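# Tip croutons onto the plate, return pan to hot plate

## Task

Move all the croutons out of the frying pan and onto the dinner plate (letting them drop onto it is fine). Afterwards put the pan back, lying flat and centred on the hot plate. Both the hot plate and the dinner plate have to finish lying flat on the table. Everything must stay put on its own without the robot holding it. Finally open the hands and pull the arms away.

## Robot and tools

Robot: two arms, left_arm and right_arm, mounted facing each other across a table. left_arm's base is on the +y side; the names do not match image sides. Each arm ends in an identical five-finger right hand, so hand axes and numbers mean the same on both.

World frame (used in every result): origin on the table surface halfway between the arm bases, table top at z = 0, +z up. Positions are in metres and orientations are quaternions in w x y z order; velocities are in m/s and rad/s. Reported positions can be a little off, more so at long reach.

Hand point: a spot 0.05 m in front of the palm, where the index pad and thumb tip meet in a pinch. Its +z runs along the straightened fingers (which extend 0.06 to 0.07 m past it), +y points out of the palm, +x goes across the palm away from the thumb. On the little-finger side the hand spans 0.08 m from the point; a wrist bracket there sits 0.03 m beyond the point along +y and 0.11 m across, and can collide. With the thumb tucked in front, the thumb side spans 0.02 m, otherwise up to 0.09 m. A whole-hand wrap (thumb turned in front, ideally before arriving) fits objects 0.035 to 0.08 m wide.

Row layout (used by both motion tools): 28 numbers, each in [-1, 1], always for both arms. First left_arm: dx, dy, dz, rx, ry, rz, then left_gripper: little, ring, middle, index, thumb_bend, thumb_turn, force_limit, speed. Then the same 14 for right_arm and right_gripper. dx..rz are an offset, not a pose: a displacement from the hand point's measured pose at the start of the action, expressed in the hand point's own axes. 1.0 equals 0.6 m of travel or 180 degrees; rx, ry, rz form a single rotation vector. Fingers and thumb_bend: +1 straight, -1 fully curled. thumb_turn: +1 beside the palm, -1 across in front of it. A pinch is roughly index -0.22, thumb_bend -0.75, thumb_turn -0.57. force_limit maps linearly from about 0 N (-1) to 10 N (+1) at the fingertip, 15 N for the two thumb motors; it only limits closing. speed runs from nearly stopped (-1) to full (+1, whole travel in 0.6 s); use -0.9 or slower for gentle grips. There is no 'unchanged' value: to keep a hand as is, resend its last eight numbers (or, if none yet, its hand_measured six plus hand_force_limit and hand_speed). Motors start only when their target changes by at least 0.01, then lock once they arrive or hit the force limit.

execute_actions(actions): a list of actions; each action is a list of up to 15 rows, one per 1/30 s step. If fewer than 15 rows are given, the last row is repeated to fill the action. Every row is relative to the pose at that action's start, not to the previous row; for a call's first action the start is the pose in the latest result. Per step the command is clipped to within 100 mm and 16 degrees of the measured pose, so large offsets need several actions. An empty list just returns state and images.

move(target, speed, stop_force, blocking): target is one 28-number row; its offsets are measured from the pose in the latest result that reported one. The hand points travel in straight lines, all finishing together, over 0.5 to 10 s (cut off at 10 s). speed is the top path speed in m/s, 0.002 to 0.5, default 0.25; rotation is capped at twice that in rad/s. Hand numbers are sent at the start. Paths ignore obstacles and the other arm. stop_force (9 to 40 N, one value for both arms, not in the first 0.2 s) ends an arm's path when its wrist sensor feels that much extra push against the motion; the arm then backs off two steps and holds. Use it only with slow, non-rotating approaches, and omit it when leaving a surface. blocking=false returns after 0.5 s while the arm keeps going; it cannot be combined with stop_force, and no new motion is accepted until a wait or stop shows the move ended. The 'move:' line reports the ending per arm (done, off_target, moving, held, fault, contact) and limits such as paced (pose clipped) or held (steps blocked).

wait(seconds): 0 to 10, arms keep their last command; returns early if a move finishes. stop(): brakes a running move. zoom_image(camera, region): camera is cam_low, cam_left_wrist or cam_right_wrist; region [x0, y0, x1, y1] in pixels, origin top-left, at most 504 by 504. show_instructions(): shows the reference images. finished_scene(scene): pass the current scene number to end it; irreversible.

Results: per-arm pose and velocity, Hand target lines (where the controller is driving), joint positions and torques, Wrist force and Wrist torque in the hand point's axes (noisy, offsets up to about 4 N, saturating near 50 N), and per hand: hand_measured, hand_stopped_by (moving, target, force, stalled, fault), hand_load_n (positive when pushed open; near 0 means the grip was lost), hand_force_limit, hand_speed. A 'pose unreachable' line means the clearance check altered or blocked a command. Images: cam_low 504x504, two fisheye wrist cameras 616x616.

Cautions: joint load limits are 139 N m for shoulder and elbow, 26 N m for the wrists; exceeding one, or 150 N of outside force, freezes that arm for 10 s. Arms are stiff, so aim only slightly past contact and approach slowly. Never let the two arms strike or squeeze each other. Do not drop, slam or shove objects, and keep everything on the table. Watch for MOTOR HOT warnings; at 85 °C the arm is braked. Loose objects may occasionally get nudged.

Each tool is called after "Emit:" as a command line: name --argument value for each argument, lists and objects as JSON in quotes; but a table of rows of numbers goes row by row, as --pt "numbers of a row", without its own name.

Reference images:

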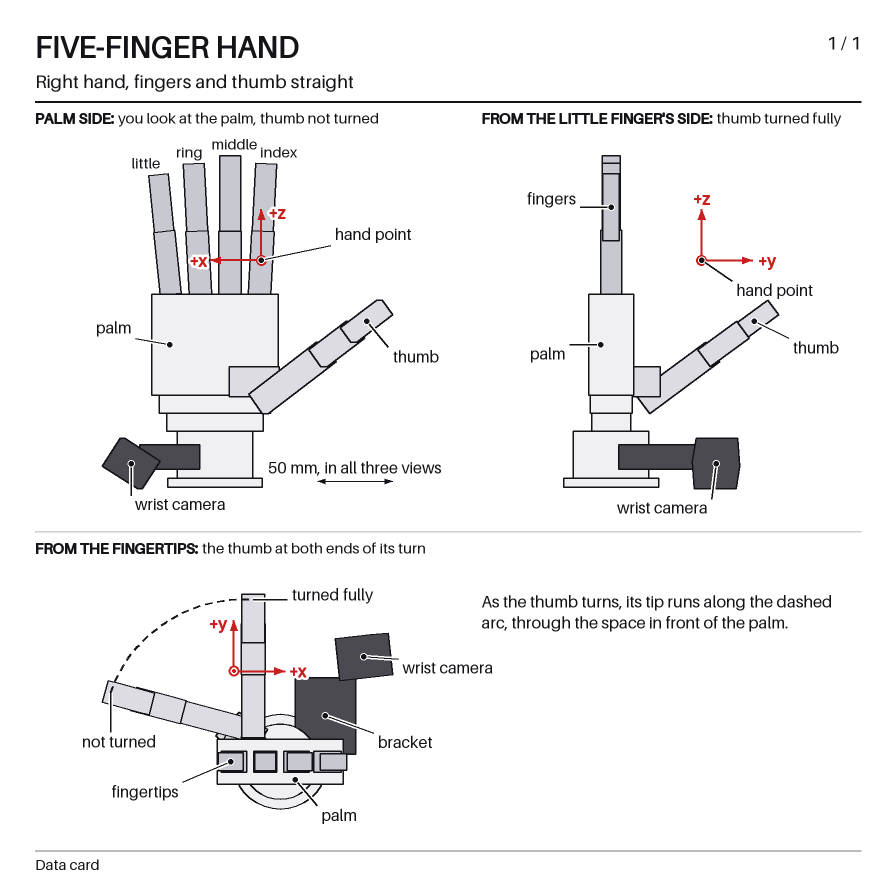

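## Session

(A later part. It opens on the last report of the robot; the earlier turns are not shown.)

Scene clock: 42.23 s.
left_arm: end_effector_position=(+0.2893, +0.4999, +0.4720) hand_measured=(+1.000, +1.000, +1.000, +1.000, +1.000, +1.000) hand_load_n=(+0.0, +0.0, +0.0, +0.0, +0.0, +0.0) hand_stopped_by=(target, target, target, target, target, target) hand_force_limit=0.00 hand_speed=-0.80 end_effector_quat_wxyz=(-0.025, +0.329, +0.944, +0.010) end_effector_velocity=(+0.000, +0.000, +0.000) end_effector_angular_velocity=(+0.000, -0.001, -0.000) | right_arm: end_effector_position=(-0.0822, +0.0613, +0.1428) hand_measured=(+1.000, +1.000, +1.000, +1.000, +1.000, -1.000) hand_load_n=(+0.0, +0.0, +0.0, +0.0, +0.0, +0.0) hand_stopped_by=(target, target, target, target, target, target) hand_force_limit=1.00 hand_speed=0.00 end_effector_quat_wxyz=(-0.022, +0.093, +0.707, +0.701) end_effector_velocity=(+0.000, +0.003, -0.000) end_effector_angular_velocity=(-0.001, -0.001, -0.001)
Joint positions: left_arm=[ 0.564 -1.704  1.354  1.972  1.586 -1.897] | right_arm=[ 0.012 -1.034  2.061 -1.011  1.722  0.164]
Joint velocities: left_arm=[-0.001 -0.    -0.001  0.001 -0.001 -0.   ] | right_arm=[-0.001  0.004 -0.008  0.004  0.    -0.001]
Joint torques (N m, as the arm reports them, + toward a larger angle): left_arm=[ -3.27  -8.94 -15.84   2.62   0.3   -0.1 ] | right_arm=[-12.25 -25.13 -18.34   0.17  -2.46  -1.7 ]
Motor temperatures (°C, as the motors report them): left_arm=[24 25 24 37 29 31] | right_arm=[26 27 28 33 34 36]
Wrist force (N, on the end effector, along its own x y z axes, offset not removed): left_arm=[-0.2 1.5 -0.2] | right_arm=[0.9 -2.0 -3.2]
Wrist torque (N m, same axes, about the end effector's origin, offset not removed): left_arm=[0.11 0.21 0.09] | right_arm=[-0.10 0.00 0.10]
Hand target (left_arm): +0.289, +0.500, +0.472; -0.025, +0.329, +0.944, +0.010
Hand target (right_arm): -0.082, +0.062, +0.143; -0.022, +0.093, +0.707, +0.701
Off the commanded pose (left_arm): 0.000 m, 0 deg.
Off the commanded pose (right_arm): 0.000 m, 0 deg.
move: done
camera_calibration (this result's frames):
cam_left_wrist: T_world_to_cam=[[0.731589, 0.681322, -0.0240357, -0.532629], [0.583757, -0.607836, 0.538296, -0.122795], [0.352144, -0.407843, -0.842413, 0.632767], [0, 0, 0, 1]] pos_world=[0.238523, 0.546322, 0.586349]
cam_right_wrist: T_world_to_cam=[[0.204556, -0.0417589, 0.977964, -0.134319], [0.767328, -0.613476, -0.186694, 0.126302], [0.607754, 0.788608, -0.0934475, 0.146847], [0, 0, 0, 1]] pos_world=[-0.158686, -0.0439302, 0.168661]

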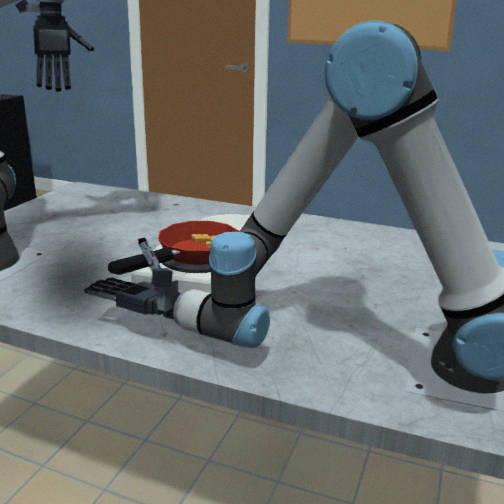

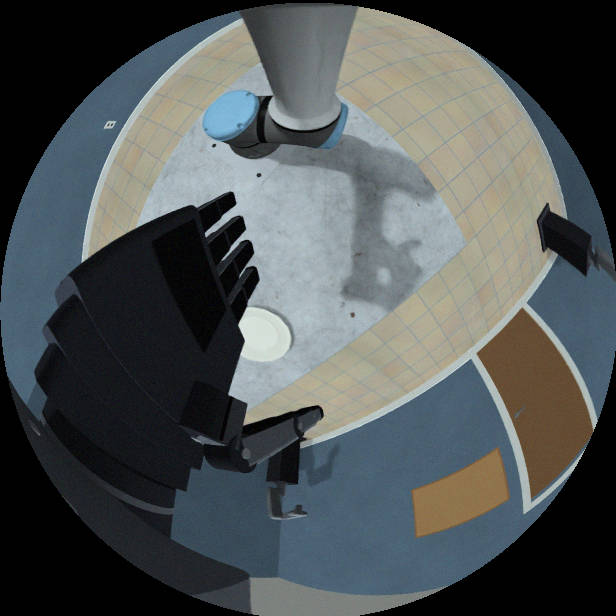

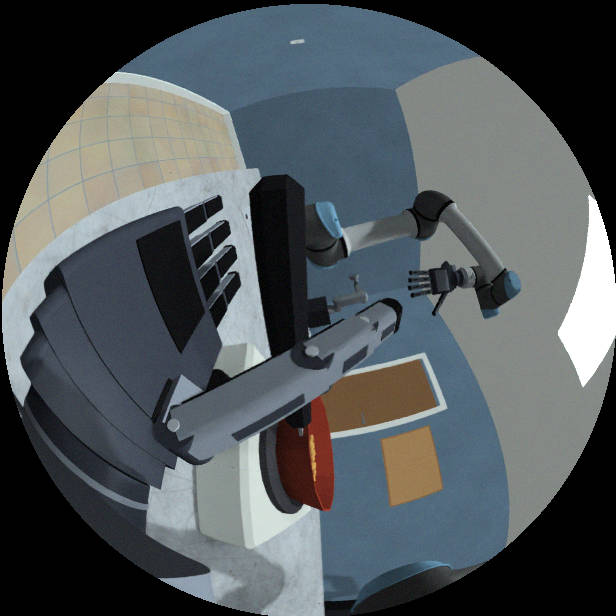

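Emit:
move --target '[0,0,0,0,0,0,1,1,1,1,1,1,0,-0.8,-0.035,0.047,0.012,0,0,0,1,1,1,1,1,-1,1,0]' --speed 0.04

Emit:
move --target '[0,0,0,0,0,0,1,1,1,1,1,1,0,-0.8,0,0,0,0,0,0,-1,-1,-1,-1,1,-1,1,0]'

Emit:
move --target '[0,0,0,0,0,0,1,1,1,1,1,1,0,-0.8,0,0,0,0,0,0,-0.985,-0.985,-0.985,-0.985,-1,-1,1,0]'

Emit:
move --target '[0,0,0,0,0,0,1,1,1,1,1,1,0,-0.8,0.013,0.08,0,0,0,0,-0.985,-0.985,-0.985,-0.985,-1,-1,1,0]' --speed 0.04

Scene clock: 46.57 s.
left_arm: end_effector_position=(+0.2893, +0.4999, +0.4720) hand_measured=(+1.000, +1.000, +1.000, +1.000, +1.000, +1.000) hand_load_n=(+0.0, +0.0, +0.0, +0.0, +0.0, +0.0) hand_stopped_by=(target, target, target, target, target, target) hand_force_limit=0.00 hand_speed=-0.80 end_effector_quat_wxyz=(-0.025, +0.329, +0.944, +0.010) end_effector_velocity=(+0.000, +0.000, +0.000) end_effector_angular_velocity=(-0.001, -0.001, +0.000) | right_arm: end_effector_position=(-0.0565, +0.0663, +0.1668) hand_measured=(+1.000, +1.000, +1.000, +1.000, +1.000, -1.000) hand_load_n=(+0.0, +0.0, +0.0, +0.0, +0.0, +0.0) hand_stopped_by=(target, target, target, target, target, target) hand_force_limit=1.00 hand_speed=0.00 end_effector_quat_wxyz=(-0.022, +0.093, +0.707, +0.701) end_effector_velocity=(+0.002, +0.000, +0.002) end_effector_angular_velocity=(-0.001, +0.001, +0.000)
Joint positions: left_arm=[ 0.564 -1.704  1.354  1.972  1.586 -1.897] | right_arm=[-0.05  -1.093  2.065 -0.956  1.66   0.163]
Joint velocities: left_arm=[-0.    -0.001 -0.    -0.    -0.    -0.   ] | right_arm=[-0.006 -0.005  0.     0.006 -0.006  0.001]
Joint torques (N m, as the arm reports them, + toward a larger angle): left_arm=[ -2.48  -8.   -15.05   2.48   0.11   0.13] | right_arm=[ -9.82 -45.86  -5.98   0.32  -2.23  -1.96]
Motor temperatures (°C, as the motors report them): left_arm=[24 25 24 37 29 31] | right_arm=[26 27 28 33 34 36]
Wrist force (N, on the end effector, along its own x y z axes, offset not removed): left_arm=[0.5 0.5 -1.1] | right_arm=[-0.9 -0.8 -1.1]
Wrist torque (N m, same axes, about the end effector's origin, offset not removed): left_arm=[0.00 0.11 0.06] | right_arm=[-0.29 0.31 -0.08]
Hand target (left_arm): +0.289, +0.500, +0.472; -0.025, +0.329, +0.944, +0.010
Hand target (right_arm): -0.056, +0.066, +0.167; -0.022, +0.093, +0.707, +0.701
Off the commanded pose (left_arm): 0.000 m, 0 deg.
Off the commanded pose (right_arm): 0.000 m, 0 deg.
move: done
camera_calibration (this result's frames):
cam_left_wrist: T_world_to_cam=[[0.731589, 0.681322, -0.0240355, -0.532629], [0.583757, -0.607836, 0.538296, -0.122795], [0.352143, -0.407843, -0.842413, 0.632767], [0, 0, 0, 1]] pos_world=[0.238523, 0.546322, 0.586349]
cam_right_wrist: T_world_to_cam=[[0.204568, -0.0418111, 0.977959, -0.162869], [0.767299, -0.613501, -0.186732, 0.114198], [0.607786, 0.788587, -0.0934212, 0.129569], [0, 0, 0, 1]] pos_world=[-0.133056, -0.0389255, 0.192708]

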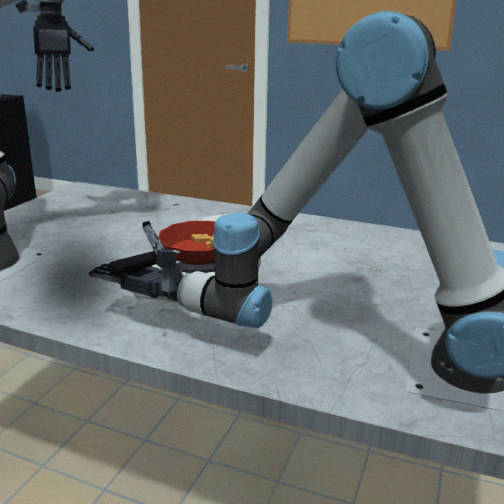

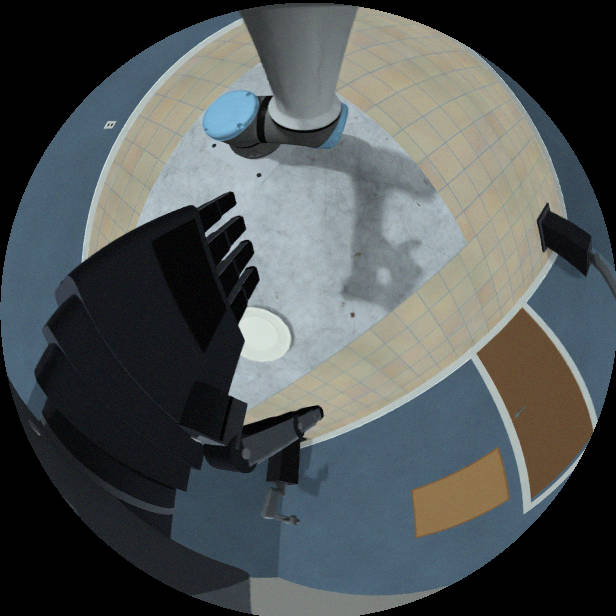

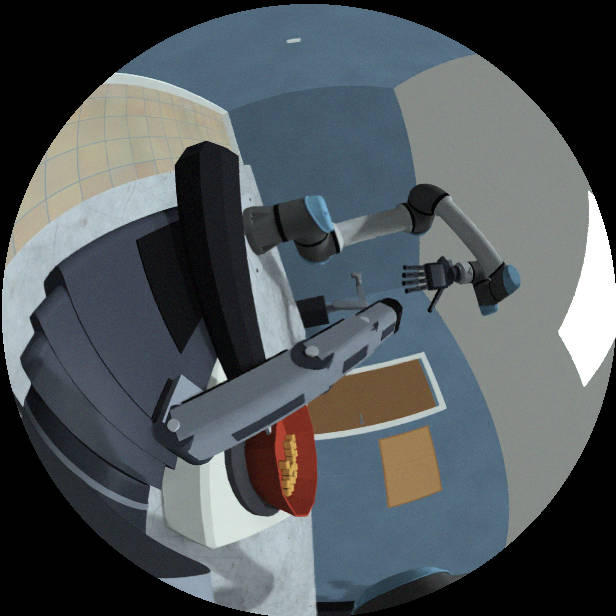

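Scene clock: 48.07 s.
left_arm: end_effector_position=(+0.2893, +0.4999, +0.4720) hand_measured=(+1.000, +1.000, +1.000, +1.000, +1.000, +1.000) hand_load_n=(+0.0, +0.0, +0.0, +0.0, +0.0, +0.0) hand_stopped_by=(target, target, target, target, target, target) hand_force_limit=0.00 hand_speed=-0.80 end_effector_quat_wxyz=(-0.025, +0.329, +0.944, +0.010) end_effector_velocity=(-0.000, -0.000, -0.000) end_effector_angular_velocity=(+0.000, +0.001, +0.001) | right_arm: end_effector_position=(-0.0565, +0.0663, +0.1668) hand_measured=(-1.000, -1.000, -1.000, -0.998, +1.000, -1.000) hand_load_n=(+0.0, +0.0, +1.0, +5.0, +0.0, +0.0) hand_stopped_by=(target, target, target, target, target, target) hand_force_limit=1.00 hand_speed=0.00 end_effector_quat_wxyz=(-0.022, +0.093, +0.707, +0.701) end_effector_velocity=(-0.000, +0.000, +0.000) end_effector_angular_velocity=(+0.000, -0.001, +0.000)
Joint positions: left_arm=[ 0.564 -1.704  1.354  1.972  1.586 -1.897] | right_arm=[-0.05  -1.093  2.065 -0.956  1.66   0.163]
Joint velocities: left_arm=[ 0.     0.     0.     0.     0.001 -0.   ] | right_arm=[-0.    -0.    -0.     0.    -0.    -0.001]
Joint torques (N m, as the arm reports them, + toward a larger angle): left_arm=[ -1.05  -8.58 -17.01   2.66   0.12   0.13] | right_arm=[ 12.72 -34.58 -13.44  -0.83   0.39  -1.38]
Motor temperatures (°C, as the motors report them): left_arm=[24 25 24 37 29 31] | right_arm=[26 27 28 33 34 36]
Wrist force (N, on the end effector, along its own x y z axes, offset not removed): left_arm=[-1.7 0.6 0.0] | right_arm=[1.0 -1.1 -3.6]
Wrist torque (N m, same axes, about the end effector's origin, offset not removed): left_arm=[0.01 0.42 0.05] | right_arm=[-0.14 0.00 0.33]
Hand target (left_arm): +0.289, +0.500, +0.472; -0.025, +0.329, +0.944, +0.010
Hand target (right_arm): -0.057, +0.066, +0.167; -0.022, +0.093, +0.707, +0.701
Off the commanded pose (left_arm): 0.000 m, 0 deg.
Off the commanded pose (right_arm): 0.000 m, 0 deg.
move: done
camera_calibration (this result's frames):
cam_left_wrist: T_world_to_cam=[[0.731589, 0.681322, -0.0240355, -0.532629], [0.583757, -0.607836, 0.538296, -0.122795], [0.352144, -0.407843, -0.842413, 0.632767], [0, 0, 0, 1]] pos_world=[0.238523, 0.546322, 0.586349]
cam_right_wrist: T_world_to_cam=[[0.204562, -0.0417802, 0.977961, -0.162828], [0.767264, -0.613553, -0.186702, 0.114165], [0.607832, 0.788547, -0.0934535, 0.129586], [0, 0, 0, 1]] pos_world=[-0.133053, -0.038941, 0.192664]

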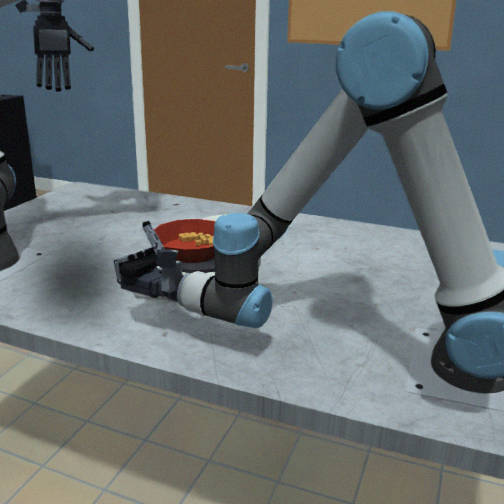

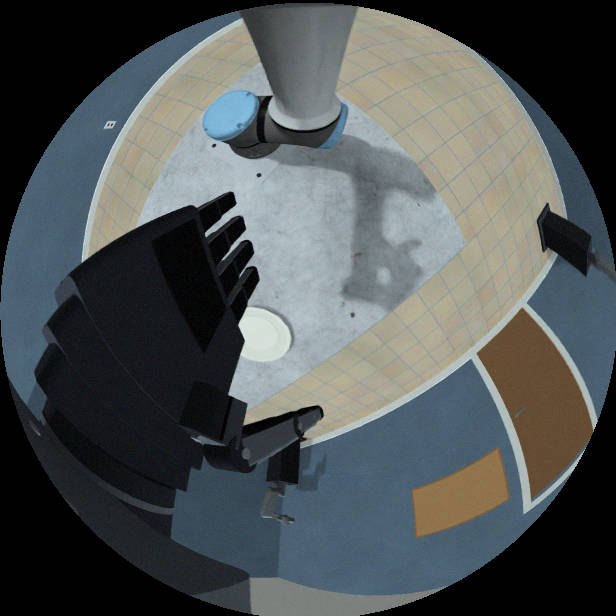

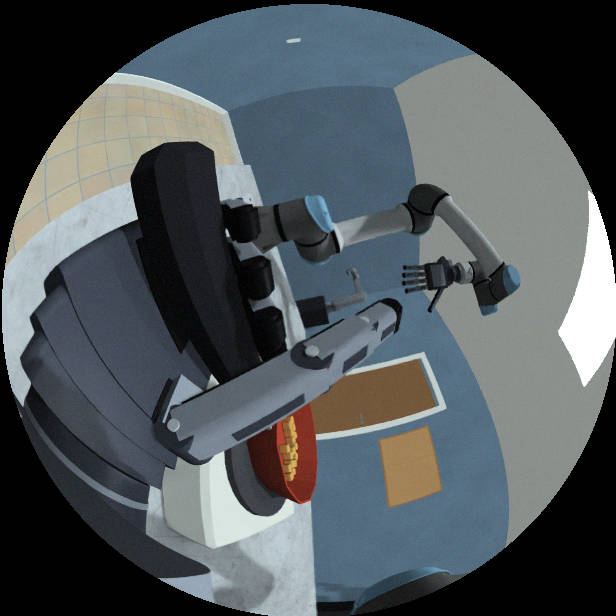

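Scene clock: 49.43 s.
left_arm: end_effector_position=(+0.2893, +0.4999, +0.4720) hand_measured=(+1.000, +1.000, +1.000, +1.000, +1.000, +1.000) hand_load_n=(+0.0, +0.0, +0.0, +0.0, +0.0, +0.0) hand_stopped_by=(target, target, target, target, target, target) hand_force_limit=0.00 hand_speed=-0.80 end_effector_quat_wxyz=(-0.025, +0.329, +0.944, +0.010) end_effector_velocity=(+0.000, +0.000, +0.000) end_effector_angular_velocity=(+0.000, -0.000, -0.000) | right_arm: end_effector_position=(-0.0565, +0.0663, +0.1668) hand_measured=(-0.984, -0.984, -0.984, -0.984, -0.090, -1.000) hand_load_n=(+0.0, +0.0, -2.0, +2.5, +16.0, +4.5) hand_stopped_by=(target, target, target, target, force, target) hand_force_limit=1.00 hand_speed=0.00 end_effector_quat_wxyz=(-0.022, +0.093, +0.707, +0.701) end_effector_velocity=(+0.000, -0.000, -0.000) end_effector_angular_velocity=(-0.000, +0.001, -0.001)
Joint positions: left_arm=[ 0.564 -1.704  1.354  1.972  1.586 -1.897] | right_arm=[-0.05  -1.093  2.065 -0.956  1.66   0.163]
Joint velocities: left_arm=[ 0.  0. -0.  0. -0.  0.] | right_arm=[ 0.     0.     0.    -0.     0.001  0.001]
Joint torques (N m, as the arm reports them, + toward a larger angle): left_arm=[ -1.75  -8.13 -15.77   2.49   0.15   0.11] | right_arm=[ 12.8  -34.27 -15.72   0.07   0.45  -1.32]
Motor temperatures (°C, as the motors report them): left_arm=[24 25 24 37 29 31] | right_arm=[26 27 28 33 34 36]
Wrist force (N, on the end effector, along its own x y z axes, offset not removed): left_arm=[-0.2 -0.1 -0.6] | right_arm=[1.1 -2.2 -0.7]
Wrist torque (N m, same axes, about the end effector's origin, offset not removed): left_arm=[-0.08 0.26 0.03] | right_arm=[-0.53 -0.19 0.12]
Hand target (left_arm): +0.289, +0.500, +0.472; -0.025, +0.329, +0.944, +0.010
Hand target (right_arm): -0.057, +0.066, +0.167; -0.022, +0.093, +0.707, +0.701
Off the commanded pose (left_arm): 0.000 m, 0 deg.
Off the commanded pose (right_arm): 0.000 m, 0 deg.
move: done
camera_calibration (this result's frames):
cam_left_wrist: T_world_to_cam=[[0.731589, 0.681322, -0.0240354, -0.532629], [0.583757, -0.607836, 0.538296, -0.122795], [0.352144, -0.407842, -0.842413, 0.632767], [0, 0, 0, 1]] pos_world=[0.238523, 0.546322, 0.586349]
cam_right_wrist: T_world_to_cam=[[0.204562, -0.0417801, 0.977962, -0.162828], [0.767264, -0.613554, -0.186702, 0.114165], [0.607832, 0.788547, -0.0934535, 0.129586], [0, 0, 0, 1]] pos_world=[-0.133052, -0.038941, 0.192664]

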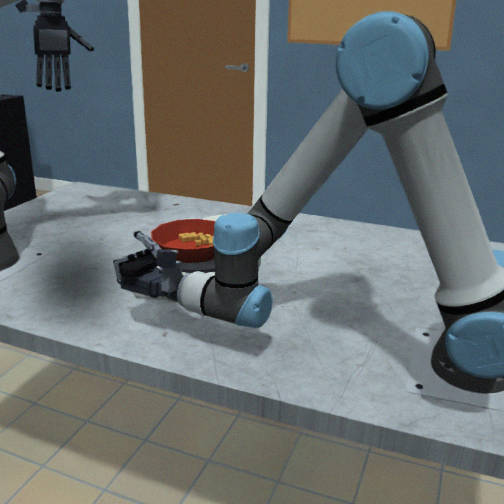

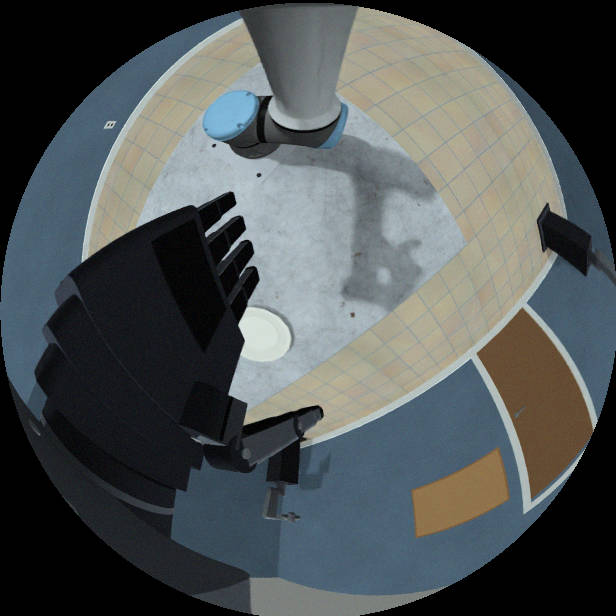

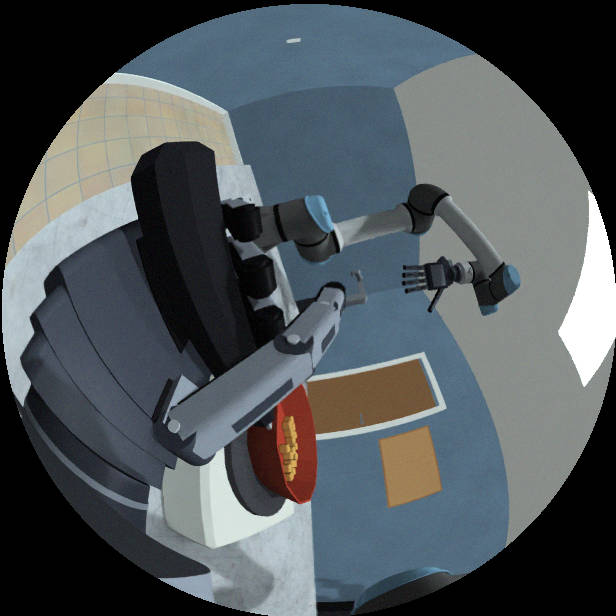

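Scene clock: 51.03 s.
left_arm: end_effector_position=(+0.2893, +0.4999, +0.4720) hand_measured=(+1.000, +1.000, +1.000, +1.000, +1.000, +1.000) hand_load_n=(+0.0, +0.0, +0.0, +0.0, +0.0, +0.0) hand_stopped_by=(target, target, target, target, target, target) hand_force_limit=0.00 hand_speed=-0.80 end_effector_quat_wxyz=(-0.025, +0.329, +0.944, +0.010) end_effector_velocity=(+0.000, +0.000, -0.000) end_effector_angular_velocity=(+0.001, -0.000, +0.001) | right_arm: end_effector_position=(-0.0564, +0.0670, +0.2150) hand_measured=(-0.984, -0.984, -0.984, -0.984, -0.090, -1.000) hand_load_n=(+0.0, +0.5, +0.0, +1.5, +17.0, +5.5) hand_stopped_by=(target, target, target, target, force, target) hand_force_limit=1.00 hand_speed=0.00 end_effector_quat_wxyz=(-0.022, +0.093, +0.707, +0.701) end_effector_velocity=(+0.000, +0.000, +0.003) end_effector_angular_velocity=(-0.000, +0.000, -0.000)
Joint positions: left_arm=[ 0.564 -1.704  1.354  1.972  1.586 -1.897] | right_arm=[-0.05  -1.193  2.037 -0.829  1.66   0.163]
Joint velocities: left_arm=[ 0.001  0.     0.001 -0.    -0.    -0.001] | right_arm=[-0.    -0.007 -0.003  0.009  0.     0.   ]
Joint torques (N m, as the arm reports them, + toward a larger angle): left_arm=[ -3.61  -8.52 -15.58   2.5    0.11   0.22] | right_arm=[-11.34 -45.91 -26.81  -1.61  -2.4   -1.56]
Motor temperatures (°C, as the motors report them): left_arm=[24 25 24 37 29 31] | right_arm=[26 27 28 33 34 36]
Wrist force (N, on the end effector, along its own x y z axes, offset not removed): left_arm=[-0.7 0.7 0.5] | right_arm=[-2.7 -10.3 -0.2]
Wrist torque (N m, same axes, about the end effector's origin, offset not removed): left_arm=[0.00 0.15 0.09] | right_arm=[-0.65 0.39 0.65]
Hand target (left_arm): +0.289, +0.500, +0.472; -0.025, +0.329, +0.944, +0.010
Hand target (right_arm): -0.056, +0.067, +0.215; -0.022, +0.093, +0.707, +0.701
Off the commanded pose (left_arm): 0.000 m, 0 deg.
Off the commanded pose (right_arm): 0.000 m, 0 deg.
move: done
camera_calibration (this result's frames):
cam_left_wrist: T_world_to_cam=[[0.731589, 0.681322, -0.0240355, -0.532629], [0.583757, -0.607836, 0.538296, -0.122795], [0.352144, -0.407843, -0.842413, 0.632767], [0, 0, 0, 1]] pos_world=[0.238523, 0.546322, 0.586349]
cam_right_wrist: T_world_to_cam=[[0.204502, -0.0418465, 0.977971, -0.210004], [0.76728, -0.613535, -0.186697, 0.123516], [0.607832, 0.788558, -0.0933613, 0.133396], [0, 0, 0, 1]] pos_world=[-0.132908, -0.038197, 0.240892]

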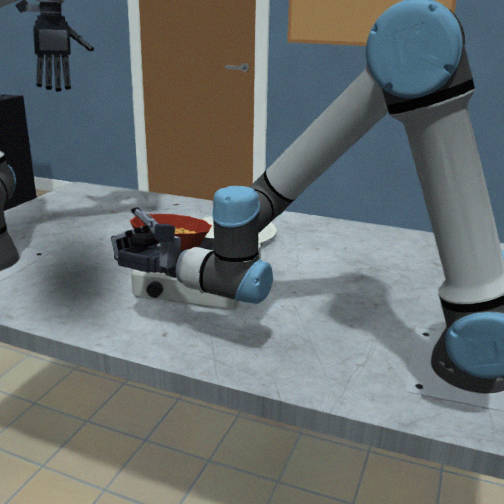

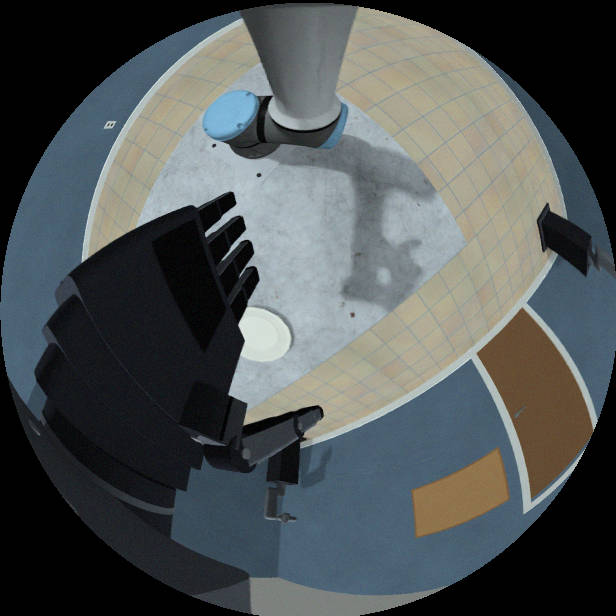

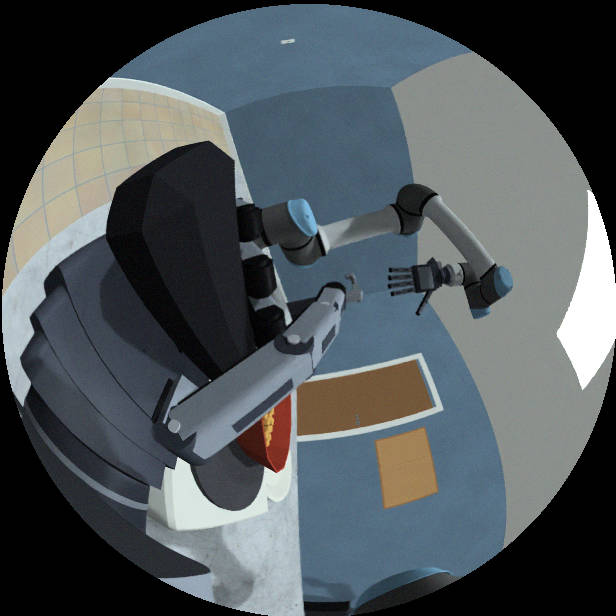

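Emit:
move --target '[0,0,0,0,0,0,1,1,1,1,1,1,0,-0.8,-0.013,-0.083,0,0,0,0,-0.985,-0.985,-0.985,-0.985,-1,-1,1,0]' --speed 0.03

Emit:
move --target '[0,0,0,0,0,0,1,1,1,1,1,1,0,-0.8,0,-0.01,0,0,0,0,1,1,1,1,1,-1,1,0]'

Emit:
move --target '[0,0,0,0,0,0,1,1,1,1,1,1,0,-0.8,0.05,-0.01,-0.28,0,0,0,1,1,1,1,1,-1,1,0]' --speed 0.1

Emit:
move --target '[0.12,0.84,0.32,0,0,0.75,1,1,1,1,1,-1,1,0,-0.2,0.6,-0.15,0.3,0,0,1,1,1,1,1,1,1,0]'

Scene clock: 55.43 s.
left_arm: end_effector_position=(+0.2893, +0.4999, +0.4720) hand_measured=(+1.000, +1.000, +1.000, +1.000, +1.000, +1.000) hand_load_n=(+0.0, +0.0, +0.0, +0.0, +0.0, +0.0) hand_stopped_by=(target, target, target, target, target, target) hand_force_limit=0.00 hand_speed=-0.80 end_effector_quat_wxyz=(-0.025, +0.329, +0.944, +0.010) end_effector_velocity=(+0.000, +0.000, +0.000) end_effector_angular_velocity=(+0.002, -0.001, +0.000) | right_arm: end_effector_position=(-0.0568, +0.0663, +0.1650) hand_measured=(-0.984, -0.984, -0.984, -0.984, -0.090, -1.000) hand_load_n=(+0.0, +0.0, -2.0, +0.5, +16.0, +4.5) hand_stopped_by=(target, target, target, target, force, target) hand_force_limit=1.00 hand_speed=0.00 end_effector_quat_wxyz=(-0.022, +0.093, +0.707, +0.701) end_effector_velocity=(-0.000, +0.000, -0.003) end_effector_angular_velocity=(+0.000, +0.001, +0.001)
Joint positions: left_arm=[ 0.564 -1.704  1.354  1.972  1.586 -1.897] | right_arm=[-0.049 -1.089  2.065 -0.96   1.661  0.163]
Joint velocities: left_arm=[-0.     0.     0.     0.    -0.002 -0.   ] | right_arm=[ 0.     0.007  0.001 -0.008 -0.001  0.001]
Joint torques (N m, as the arm reports them, + toward a larger angle): left_arm=[ -0.93  -8.11 -15.54   2.6    0.     0.09] | right_arm=[ 13.03 -23.64  -4.31  -3.11   1.75  -1.82]
Motor temperatures (°C, as the motors report them): left_arm=[24 25 24 37 29 31] | right_arm=[26 27 28 33 34 36]
Wrist force (N, on the end effector, along its own x y z axes, offset not removed): left_arm=[-0.2 2.4 -0.9] | right_arm=[-0.7 -1.3 1.1]
Wrist torque (N m, same axes, about the end effector's origin, offset not removed): left_arm=[0.23 0.24 0.23] | right_arm=[-0.74 0.36 -0.18]
Hand target (left_arm): +0.289, +0.500, +0.472; -0.025, +0.329, +0.944, +0.010
Hand target (right_arm): -0.057, +0.066, +0.165; -0.022, +0.093, +0.707, +0.701
Off the commanded pose (left_arm): 0.000 m, 0 deg.
Off the commanded pose (right_arm): 0.000 m, 0 deg.
move: done
camera_calibration (this result's frames):
cam_left_wrist: T_world_to_cam=[[0.731589, 0.681322, -0.0240354, -0.532629], [0.583757, -0.607836, 0.538296, -0.122795], [0.352144, -0.407842, -0.842413, 0.632767], [0, 0, 0, 1]] pos_world=[0.238523, 0.546322, 0.586349]
cam_right_wrist: T_world_to_cam=[[0.204514, -0.0418315, 0.977969, -0.161044], [0.767254, -0.613569, -0.186694, 0.114043], [0.607861, 0.788532, -0.0933882, 0.129588], [0, 0, 0, 1]] pos_world=[-0.133336, -0.0389481, 0.190889]

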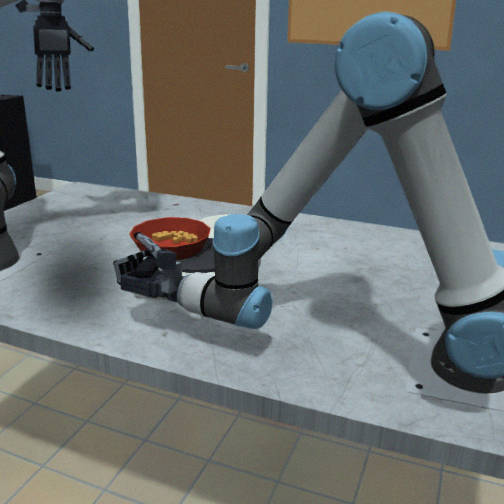

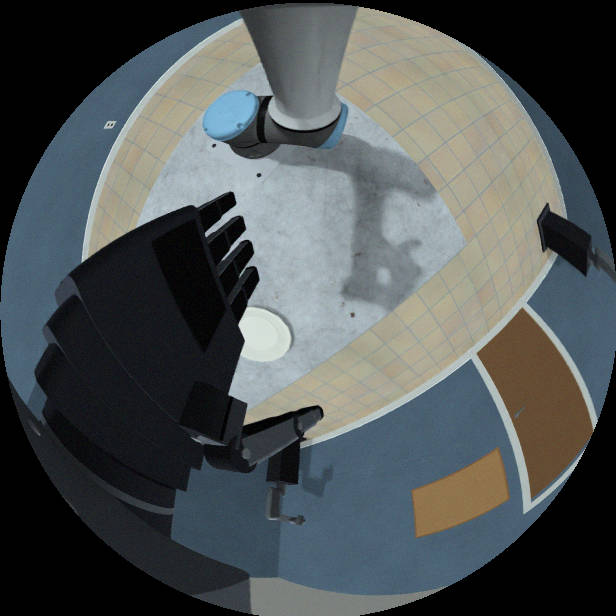

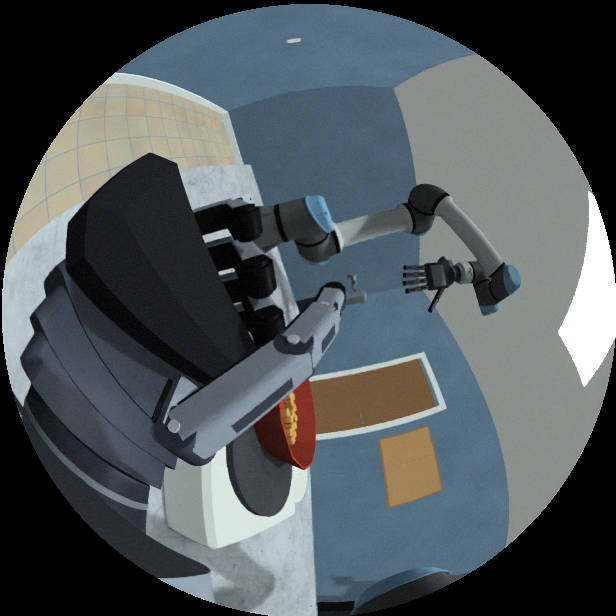

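Scene clock: 56.90 s.
left_arm: end_effector_position=(+0.2893, +0.4999, +0.4720) hand_measured=(+1.000, +1.000, +1.000, +1.000, +1.000, +1.000) hand_load_n=(+0.0, +0.0, +0.0, +0.0, +0.0, +0.0) hand_stopped_by=(target, target, target, target, target, target) hand_force_limit=0.00 hand_speed=-0.80 end_effector_quat_wxyz=(-0.025, +0.329, +0.944, +0.010) end_effector_velocity=(-0.000, +0.000, +0.000) end_effector_angular_velocity=(-0.001, -0.000, +0.000) | right_arm: end_effector_position=(-0.0578, +0.0663, +0.1591) hand_measured=(+1.000, +1.000, +1.000, +1.000, +1.000, -1.000) hand_load_n=(+0.0, +0.0, +0.0, +0.0, +0.0, +0.0) hand_stopped_by=(target, target, target, target, target, target) hand_force_limit=1.00 hand_speed=0.00 end_effector_quat_wxyz=(-0.022, +0.093, +0.707, +0.701) end_effector_velocity=(+0.000, -0.000, +0.000) end_effector_angular_velocity=(+0.000, +0.002, -0.000)
Joint positions: left_arm=[ 0.564 -1.704  1.354  1.972  1.586 -1.897] | right_arm=[-0.047 -1.075  2.066 -0.975  1.663  0.163]
Joint velocities: left_arm=[ 0.    -0.001  0.    -0.     0.     0.   ] | right_arm=[-0.    -0.001  0.001 -0.     0.     0.002]
Joint torques (N m, as the arm reports them, + toward a larger angle): left_arm=[ -2.45  -8.56 -15.96   2.27   0.26   0.2 ] | right_arm=[ 13.21 -25.27  -5.63  -3.45   1.99   2.02]
Motor temperatures (°C, as the motors report them): left_arm=[24 25 24 37 29 31] | right_arm=[26 27 28 33 34 36]
Wrist force (N, on the end effector, along its own x y z axes, offset not removed): left_arm=[-2.7 0.0 -1.0] | right_arm=[-1.5 -0.9 0.1]
Wrist torque (N m, same axes, about the end effector's origin, offset not removed): left_arm=[-0.07 0.64 -0.10] | right_arm=[-0.20 0.37 0.01]
Hand target (left_arm): +0.289, +0.500, +0.472; -0.025, +0.329, +0.944, +0.010
Hand target (right_arm): -0.058, +0.066, +0.159; -0.022, +0.093, +0.707, +0.701
Off the commanded pose (left_arm): 0.000 m, 0 deg.
Off the commanded pose (right_arm): 0.000 m, 0 deg.
move: done
camera_calibration (this result's frames):
cam_left_wrist: T_world_to_cam=[[0.731589, 0.681322, -0.0240354, -0.532629], [0.583757, -0.607836, 0.538296, -0.122795], [0.352144, -0.407843, -0.842413, 0.632767], [0, 0, 0, 1]] pos_world=[0.238523, 0.546322, 0.586349]
cam_right_wrist: T_world_to_cam=[[0.204514, -0.0418307, 0.977969, -0.155052], [0.767254, -0.613569, -0.186693, 0.113688], [0.607861, 0.788532, -0.0933887, 0.129627], [0, 0, 0, 1]] pos_world=[-0.134312, -0.0389455, 0.184967]

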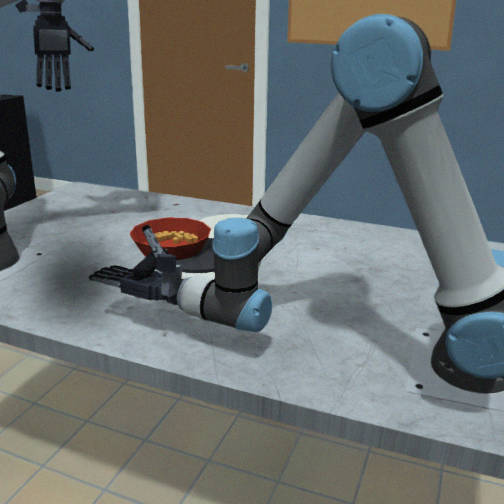

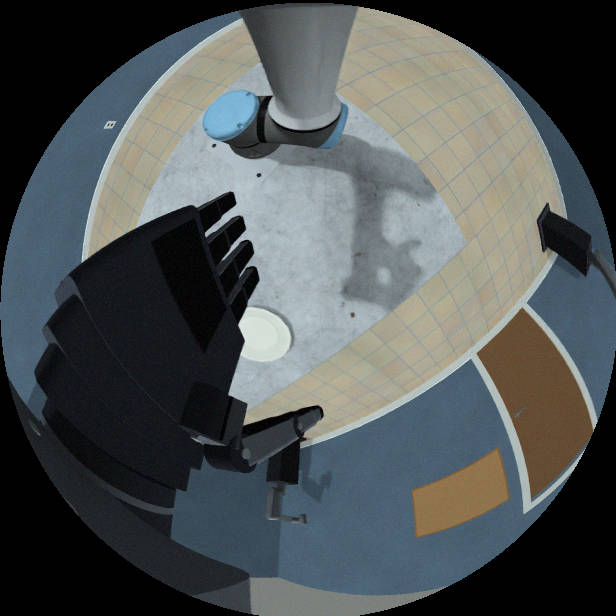

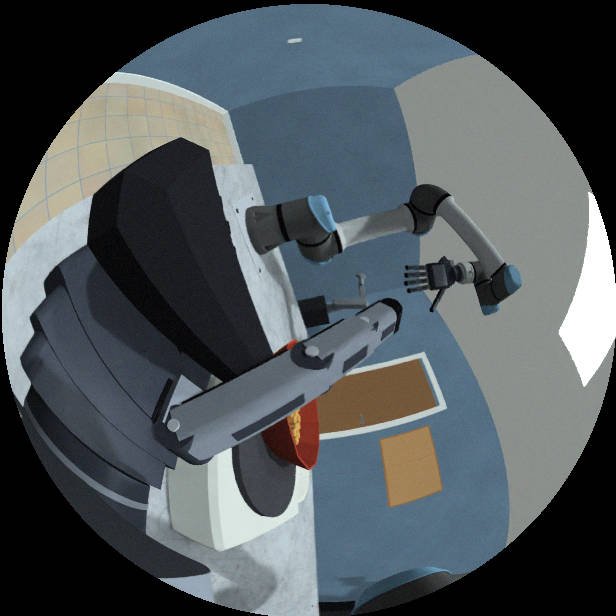

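Scene clock: 59.17 s.
left_arm: end_effector_position=(+0.2893, +0.4999, +0.4720) hand_measured=(+1.000, +1.000, +1.000, +1.000, +1.000, +1.000) hand_load_n=(+0.0, +0.0, +0.0, +0.0, +0.0, +0.0) hand_stopped_by=(target, target, target, target, target, target) hand_force_limit=0.00 hand_speed=-0.80 end_effector_quat_wxyz=(-0.025, +0.329, +0.944, +0.010) end_effector_velocity=(-0.000, +0.000, +0.000) end_effector_angular_velocity=(-0.000, +0.000, +0.001) | right_arm: end_effector_position=(-0.1047, -0.0975, +0.1606) hand_measured=(+1.000, +1.000, +1.000, +1.000, +1.000, -1.000) hand_load_n=(+0.0, +0.0, +0.0, +0.0, +0.0, +0.0) hand_stopped_by=(target, target, target, target, target, target) hand_force_limit=1.00 hand_speed=0.00 end_effector_quat_wxyz=(-0.022, +0.093, +0.707, +0.701) end_effector_velocity=(-0.001, -0.003, -0.000) end_effector_angular_velocity=(-0.001, -0.001, -0.001)
Joint positions: left_arm=[ 0.564 -1.704  1.354  1.972  1.586 -1.897] | right_arm=[ 0.125 -1.277  2.437 -1.143  1.835  0.166]
Joint velocities: left_arm=[ 0.  0. -0.  0.  0. -0.] | right_arm=[ 0.005 -0.003  0.006 -0.002  0.006 -0.   ]
Joint torques (N m, as the arm reports them, + toward a larger angle): left_arm=[ -2.74  -8.78 -16.13   2.68  -0.1    0.14] | right_arm=[ 15.17 -32.69  -3.68  -3.33   2.34   2.08]
Motor temperatures (°C, as the motors report them): left_arm=[24 25 24 37 29 31] | right_arm=[26 27 28 33 34 36]
Wrist force (N, on the end effector, along its own x y z axes, offset not removed): left_arm=[-0.9 1.8 -0.8] | right_arm=[-0.4 -0.7 0.5]
Wrist torque (N m, same axes, about the end effector's origin, offset not removed): left_arm=[0.22 0.37 0.07] | right_arm=[-0.19 0.08 -0.07]
Hand target (left_arm): +0.289, +0.500, +0.472; -0.025, +0.329, +0.944, +0.010
Hand target (right_arm): -0.105, -0.098, +0.161; -0.022, +0.093, +0.707, +0.701
Off the commanded pose (left_arm): 0.000 m, 0 deg.
Off the commanded pose (right_arm): 0.000 m, 0 deg.
move: done
camera_calibration (this result's frames):
cam_left_wrist: T_world_to_cam=[[0.731589, 0.681322, -0.0240354, -0.532629], [0.583757, -0.607836, 0.538296, -0.122795], [0.352144, -0.407842, -0.842413, 0.632767], [0, 0, 0, 1]] pos_world=[0.238523, 0.546322, 0.586349]
cam_right_wrist: T_world_to_cam=[[0.204467, -0.0418231, 0.97798, -0.153849], [0.767276, -0.613554, -0.186654, 0.0494801], [0.60785, 0.788544, -0.0933618, 0.287432], [0, 0, 0, 1]] pos_world=[-0.181223, -0.202729, 0.186532]

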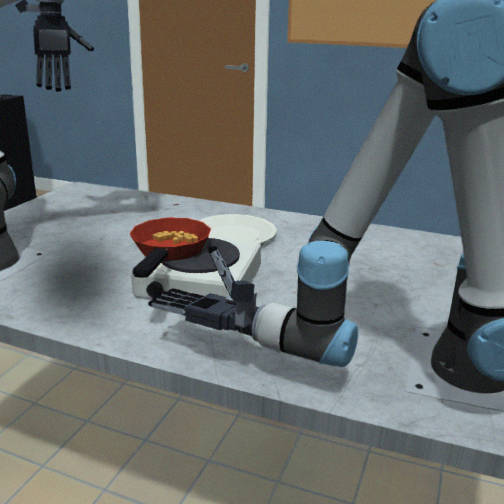

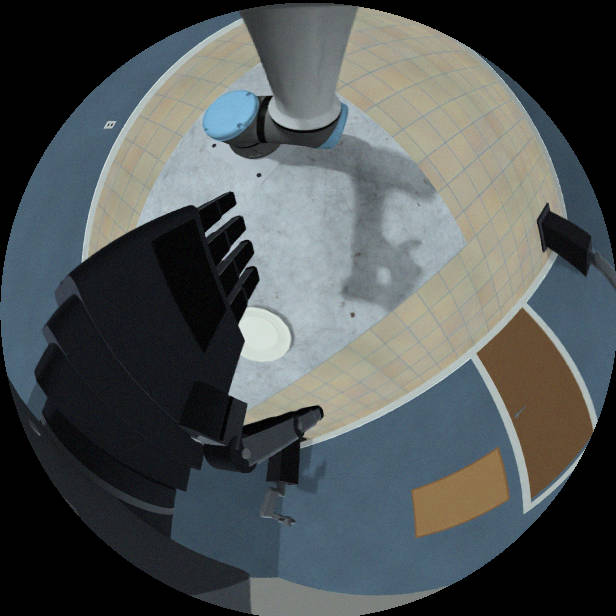

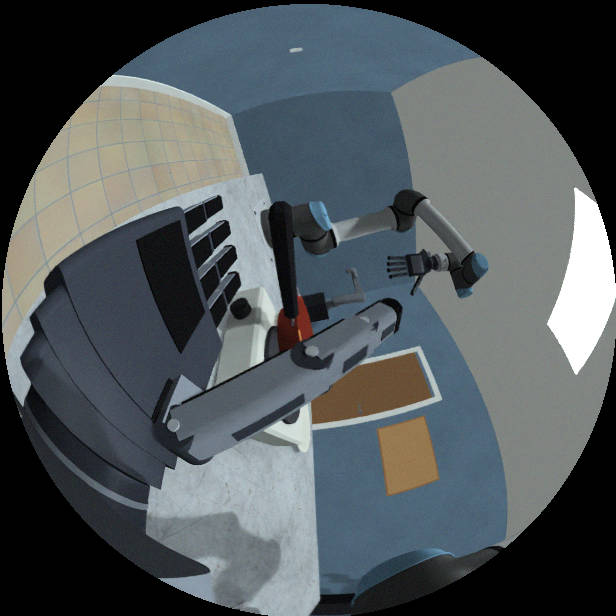

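Scene clock: 64.60 s.
left_arm: end_effector_position=(+0.5390, +0.9427, +0.2850) hand_measured=(+1.000, +1.000, +1.000, +1.000, +1.000, -1.000) hand_load_n=(+0.0, +0.0, +0.0, +0.0, +0.0, +0.0) hand_stopped_by=(target, target, target, target, target, target) hand_force_limit=1.00 hand_speed=0.00 end_effector_quat_wxyz=(-0.097, +0.986, +0.081, +0.111) end_effector_velocity=(+0.001, +0.001, -0.001) end_effector_angular_velocity=(+0.015, +0.003, -0.019) | right_arm: end_effector_position=(+0.0628, -0.1994, +0.4977) hand_measured=(+1.000, +1.000, +1.000, +1.000, +1.000, +1.000) hand_load_n=(+0.0, +0.0, +0.0, +0.0, +0.0, +0.0) hand_stopped_by=(target, target, target, target, target, target) hand_force_limit=1.00 hand_speed=0.00 end_effector_quat_wxyz=(-0.062, +0.072, +0.948, +0.304) end_effector_velocity=(+0.000, -0.000, +0.001) end_effector_angular_velocity=(-0.002, +0.001, +0.003)
Joint positions: left_arm=[ 2.006 -0.539  0.036  1.795  1.469  1.866] | right_arm=[-0.896 -1.848  1.491  1.542  1.059 -0.602]
Joint velocities: left_arm=[-0.005  0.    -0.    -0.006 -0.01   0.018] | right_arm=[-0.003  0.002 -0.003  0.007 -0.001 -0.007]
Joint torques (N m, as the arm reports them, + toward a larger angle): left_arm=[-13.97 -47.86 -22.55  -0.45  -2.41   2.87] | right_arm=[-11.29   3.69 -27.09   3.38  -3.07  -2.29]
Motor temperatures (°C, as the motors report them): left_arm=[24 25 24 37 29 31] | right_arm=[26 27 28 33 34 36]
Wrist force (N, on the end effector, along its own x y z axes, offset not removed): left_arm=[-1.2 0.3 -0.6] | right_arm=[0.7 -1.0 -0.9]
Wrist torque (N m, same axes, about the end effector's origin, offset not removed): left_arm=[-0.03 0.31 0.06] | right_arm=[-0.38 -0.03 -0.07]
Hand target (left_arm): +0.539, +0.943, +0.285; -0.098, +0.986, +0.079, +0.111
Hand target (right_arm): +0.063, -0.199, +0.498; -0.062, +0.072, +0.948, +0.304
Off the commanded pose (left_arm): 0.003 m, 18 deg; orientation clipped at the last step of the last action.
Off the commanded pose (right_arm): 0.000 m, 0 deg.
elbow stopped short (left arm): the move would have taken joint 3 (elbow) straighter than the controller allows; a more bent joint 3 avoids this.
move: off_target (left_arm); limits=paced
camera_calibration (this result's frames):
cam_left_wrist: T_world_to_cam=[[0.0380871, -0.973752, -0.224404, 0.969703], [-0.913413, -0.124997, 0.387365, 0.49613], [-0.405247, 0.19022, -0.894198, 0.427101], [0, 0, 0, 1]] pos_world=[0.58932, 0.925021, 0.407334]
cam_right_wrist: T_world_to_cam=[[0.22377, 0.777276, 0.588021, -0.165811], [0.858172, -0.443132, 0.25918, -0.272243], [0.462025, 0.446627, -0.766197, 0.573341], [0, 0, 0, 1]] pos_world=[0.00583702, -0.247828, 0.607352]

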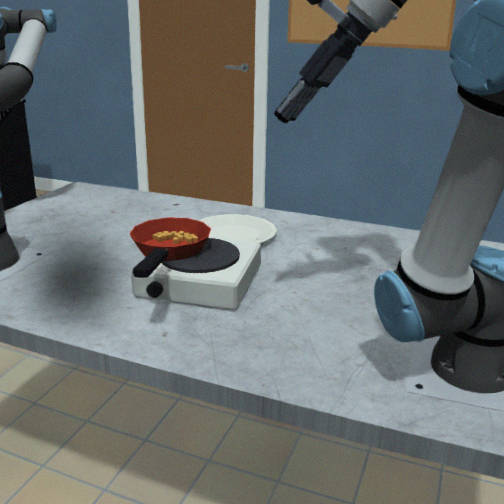

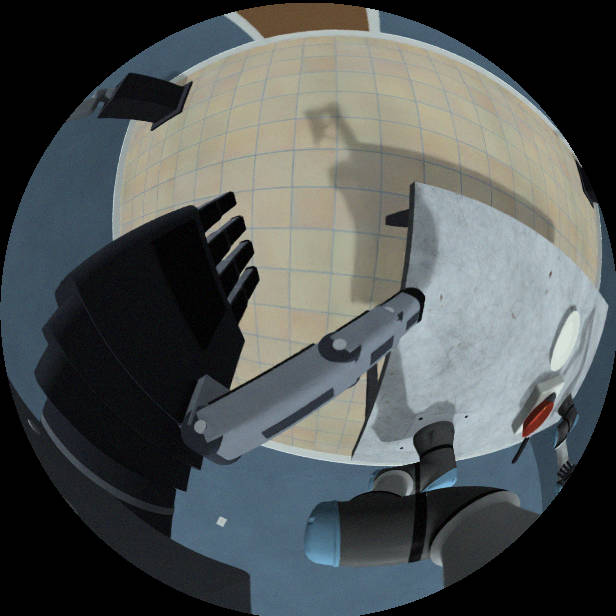

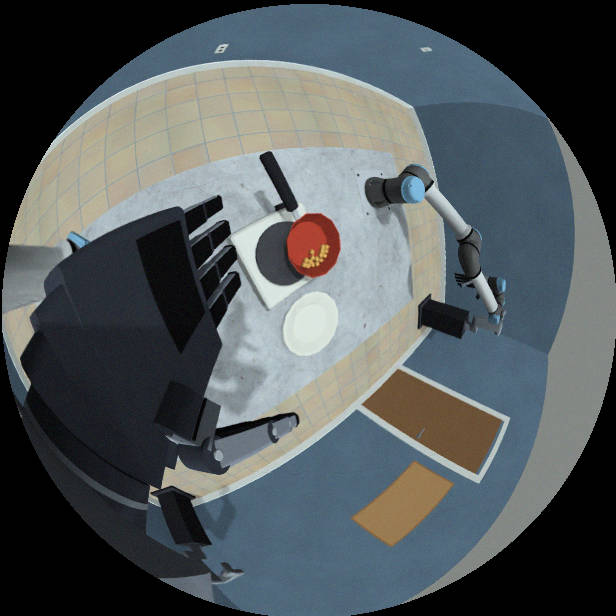

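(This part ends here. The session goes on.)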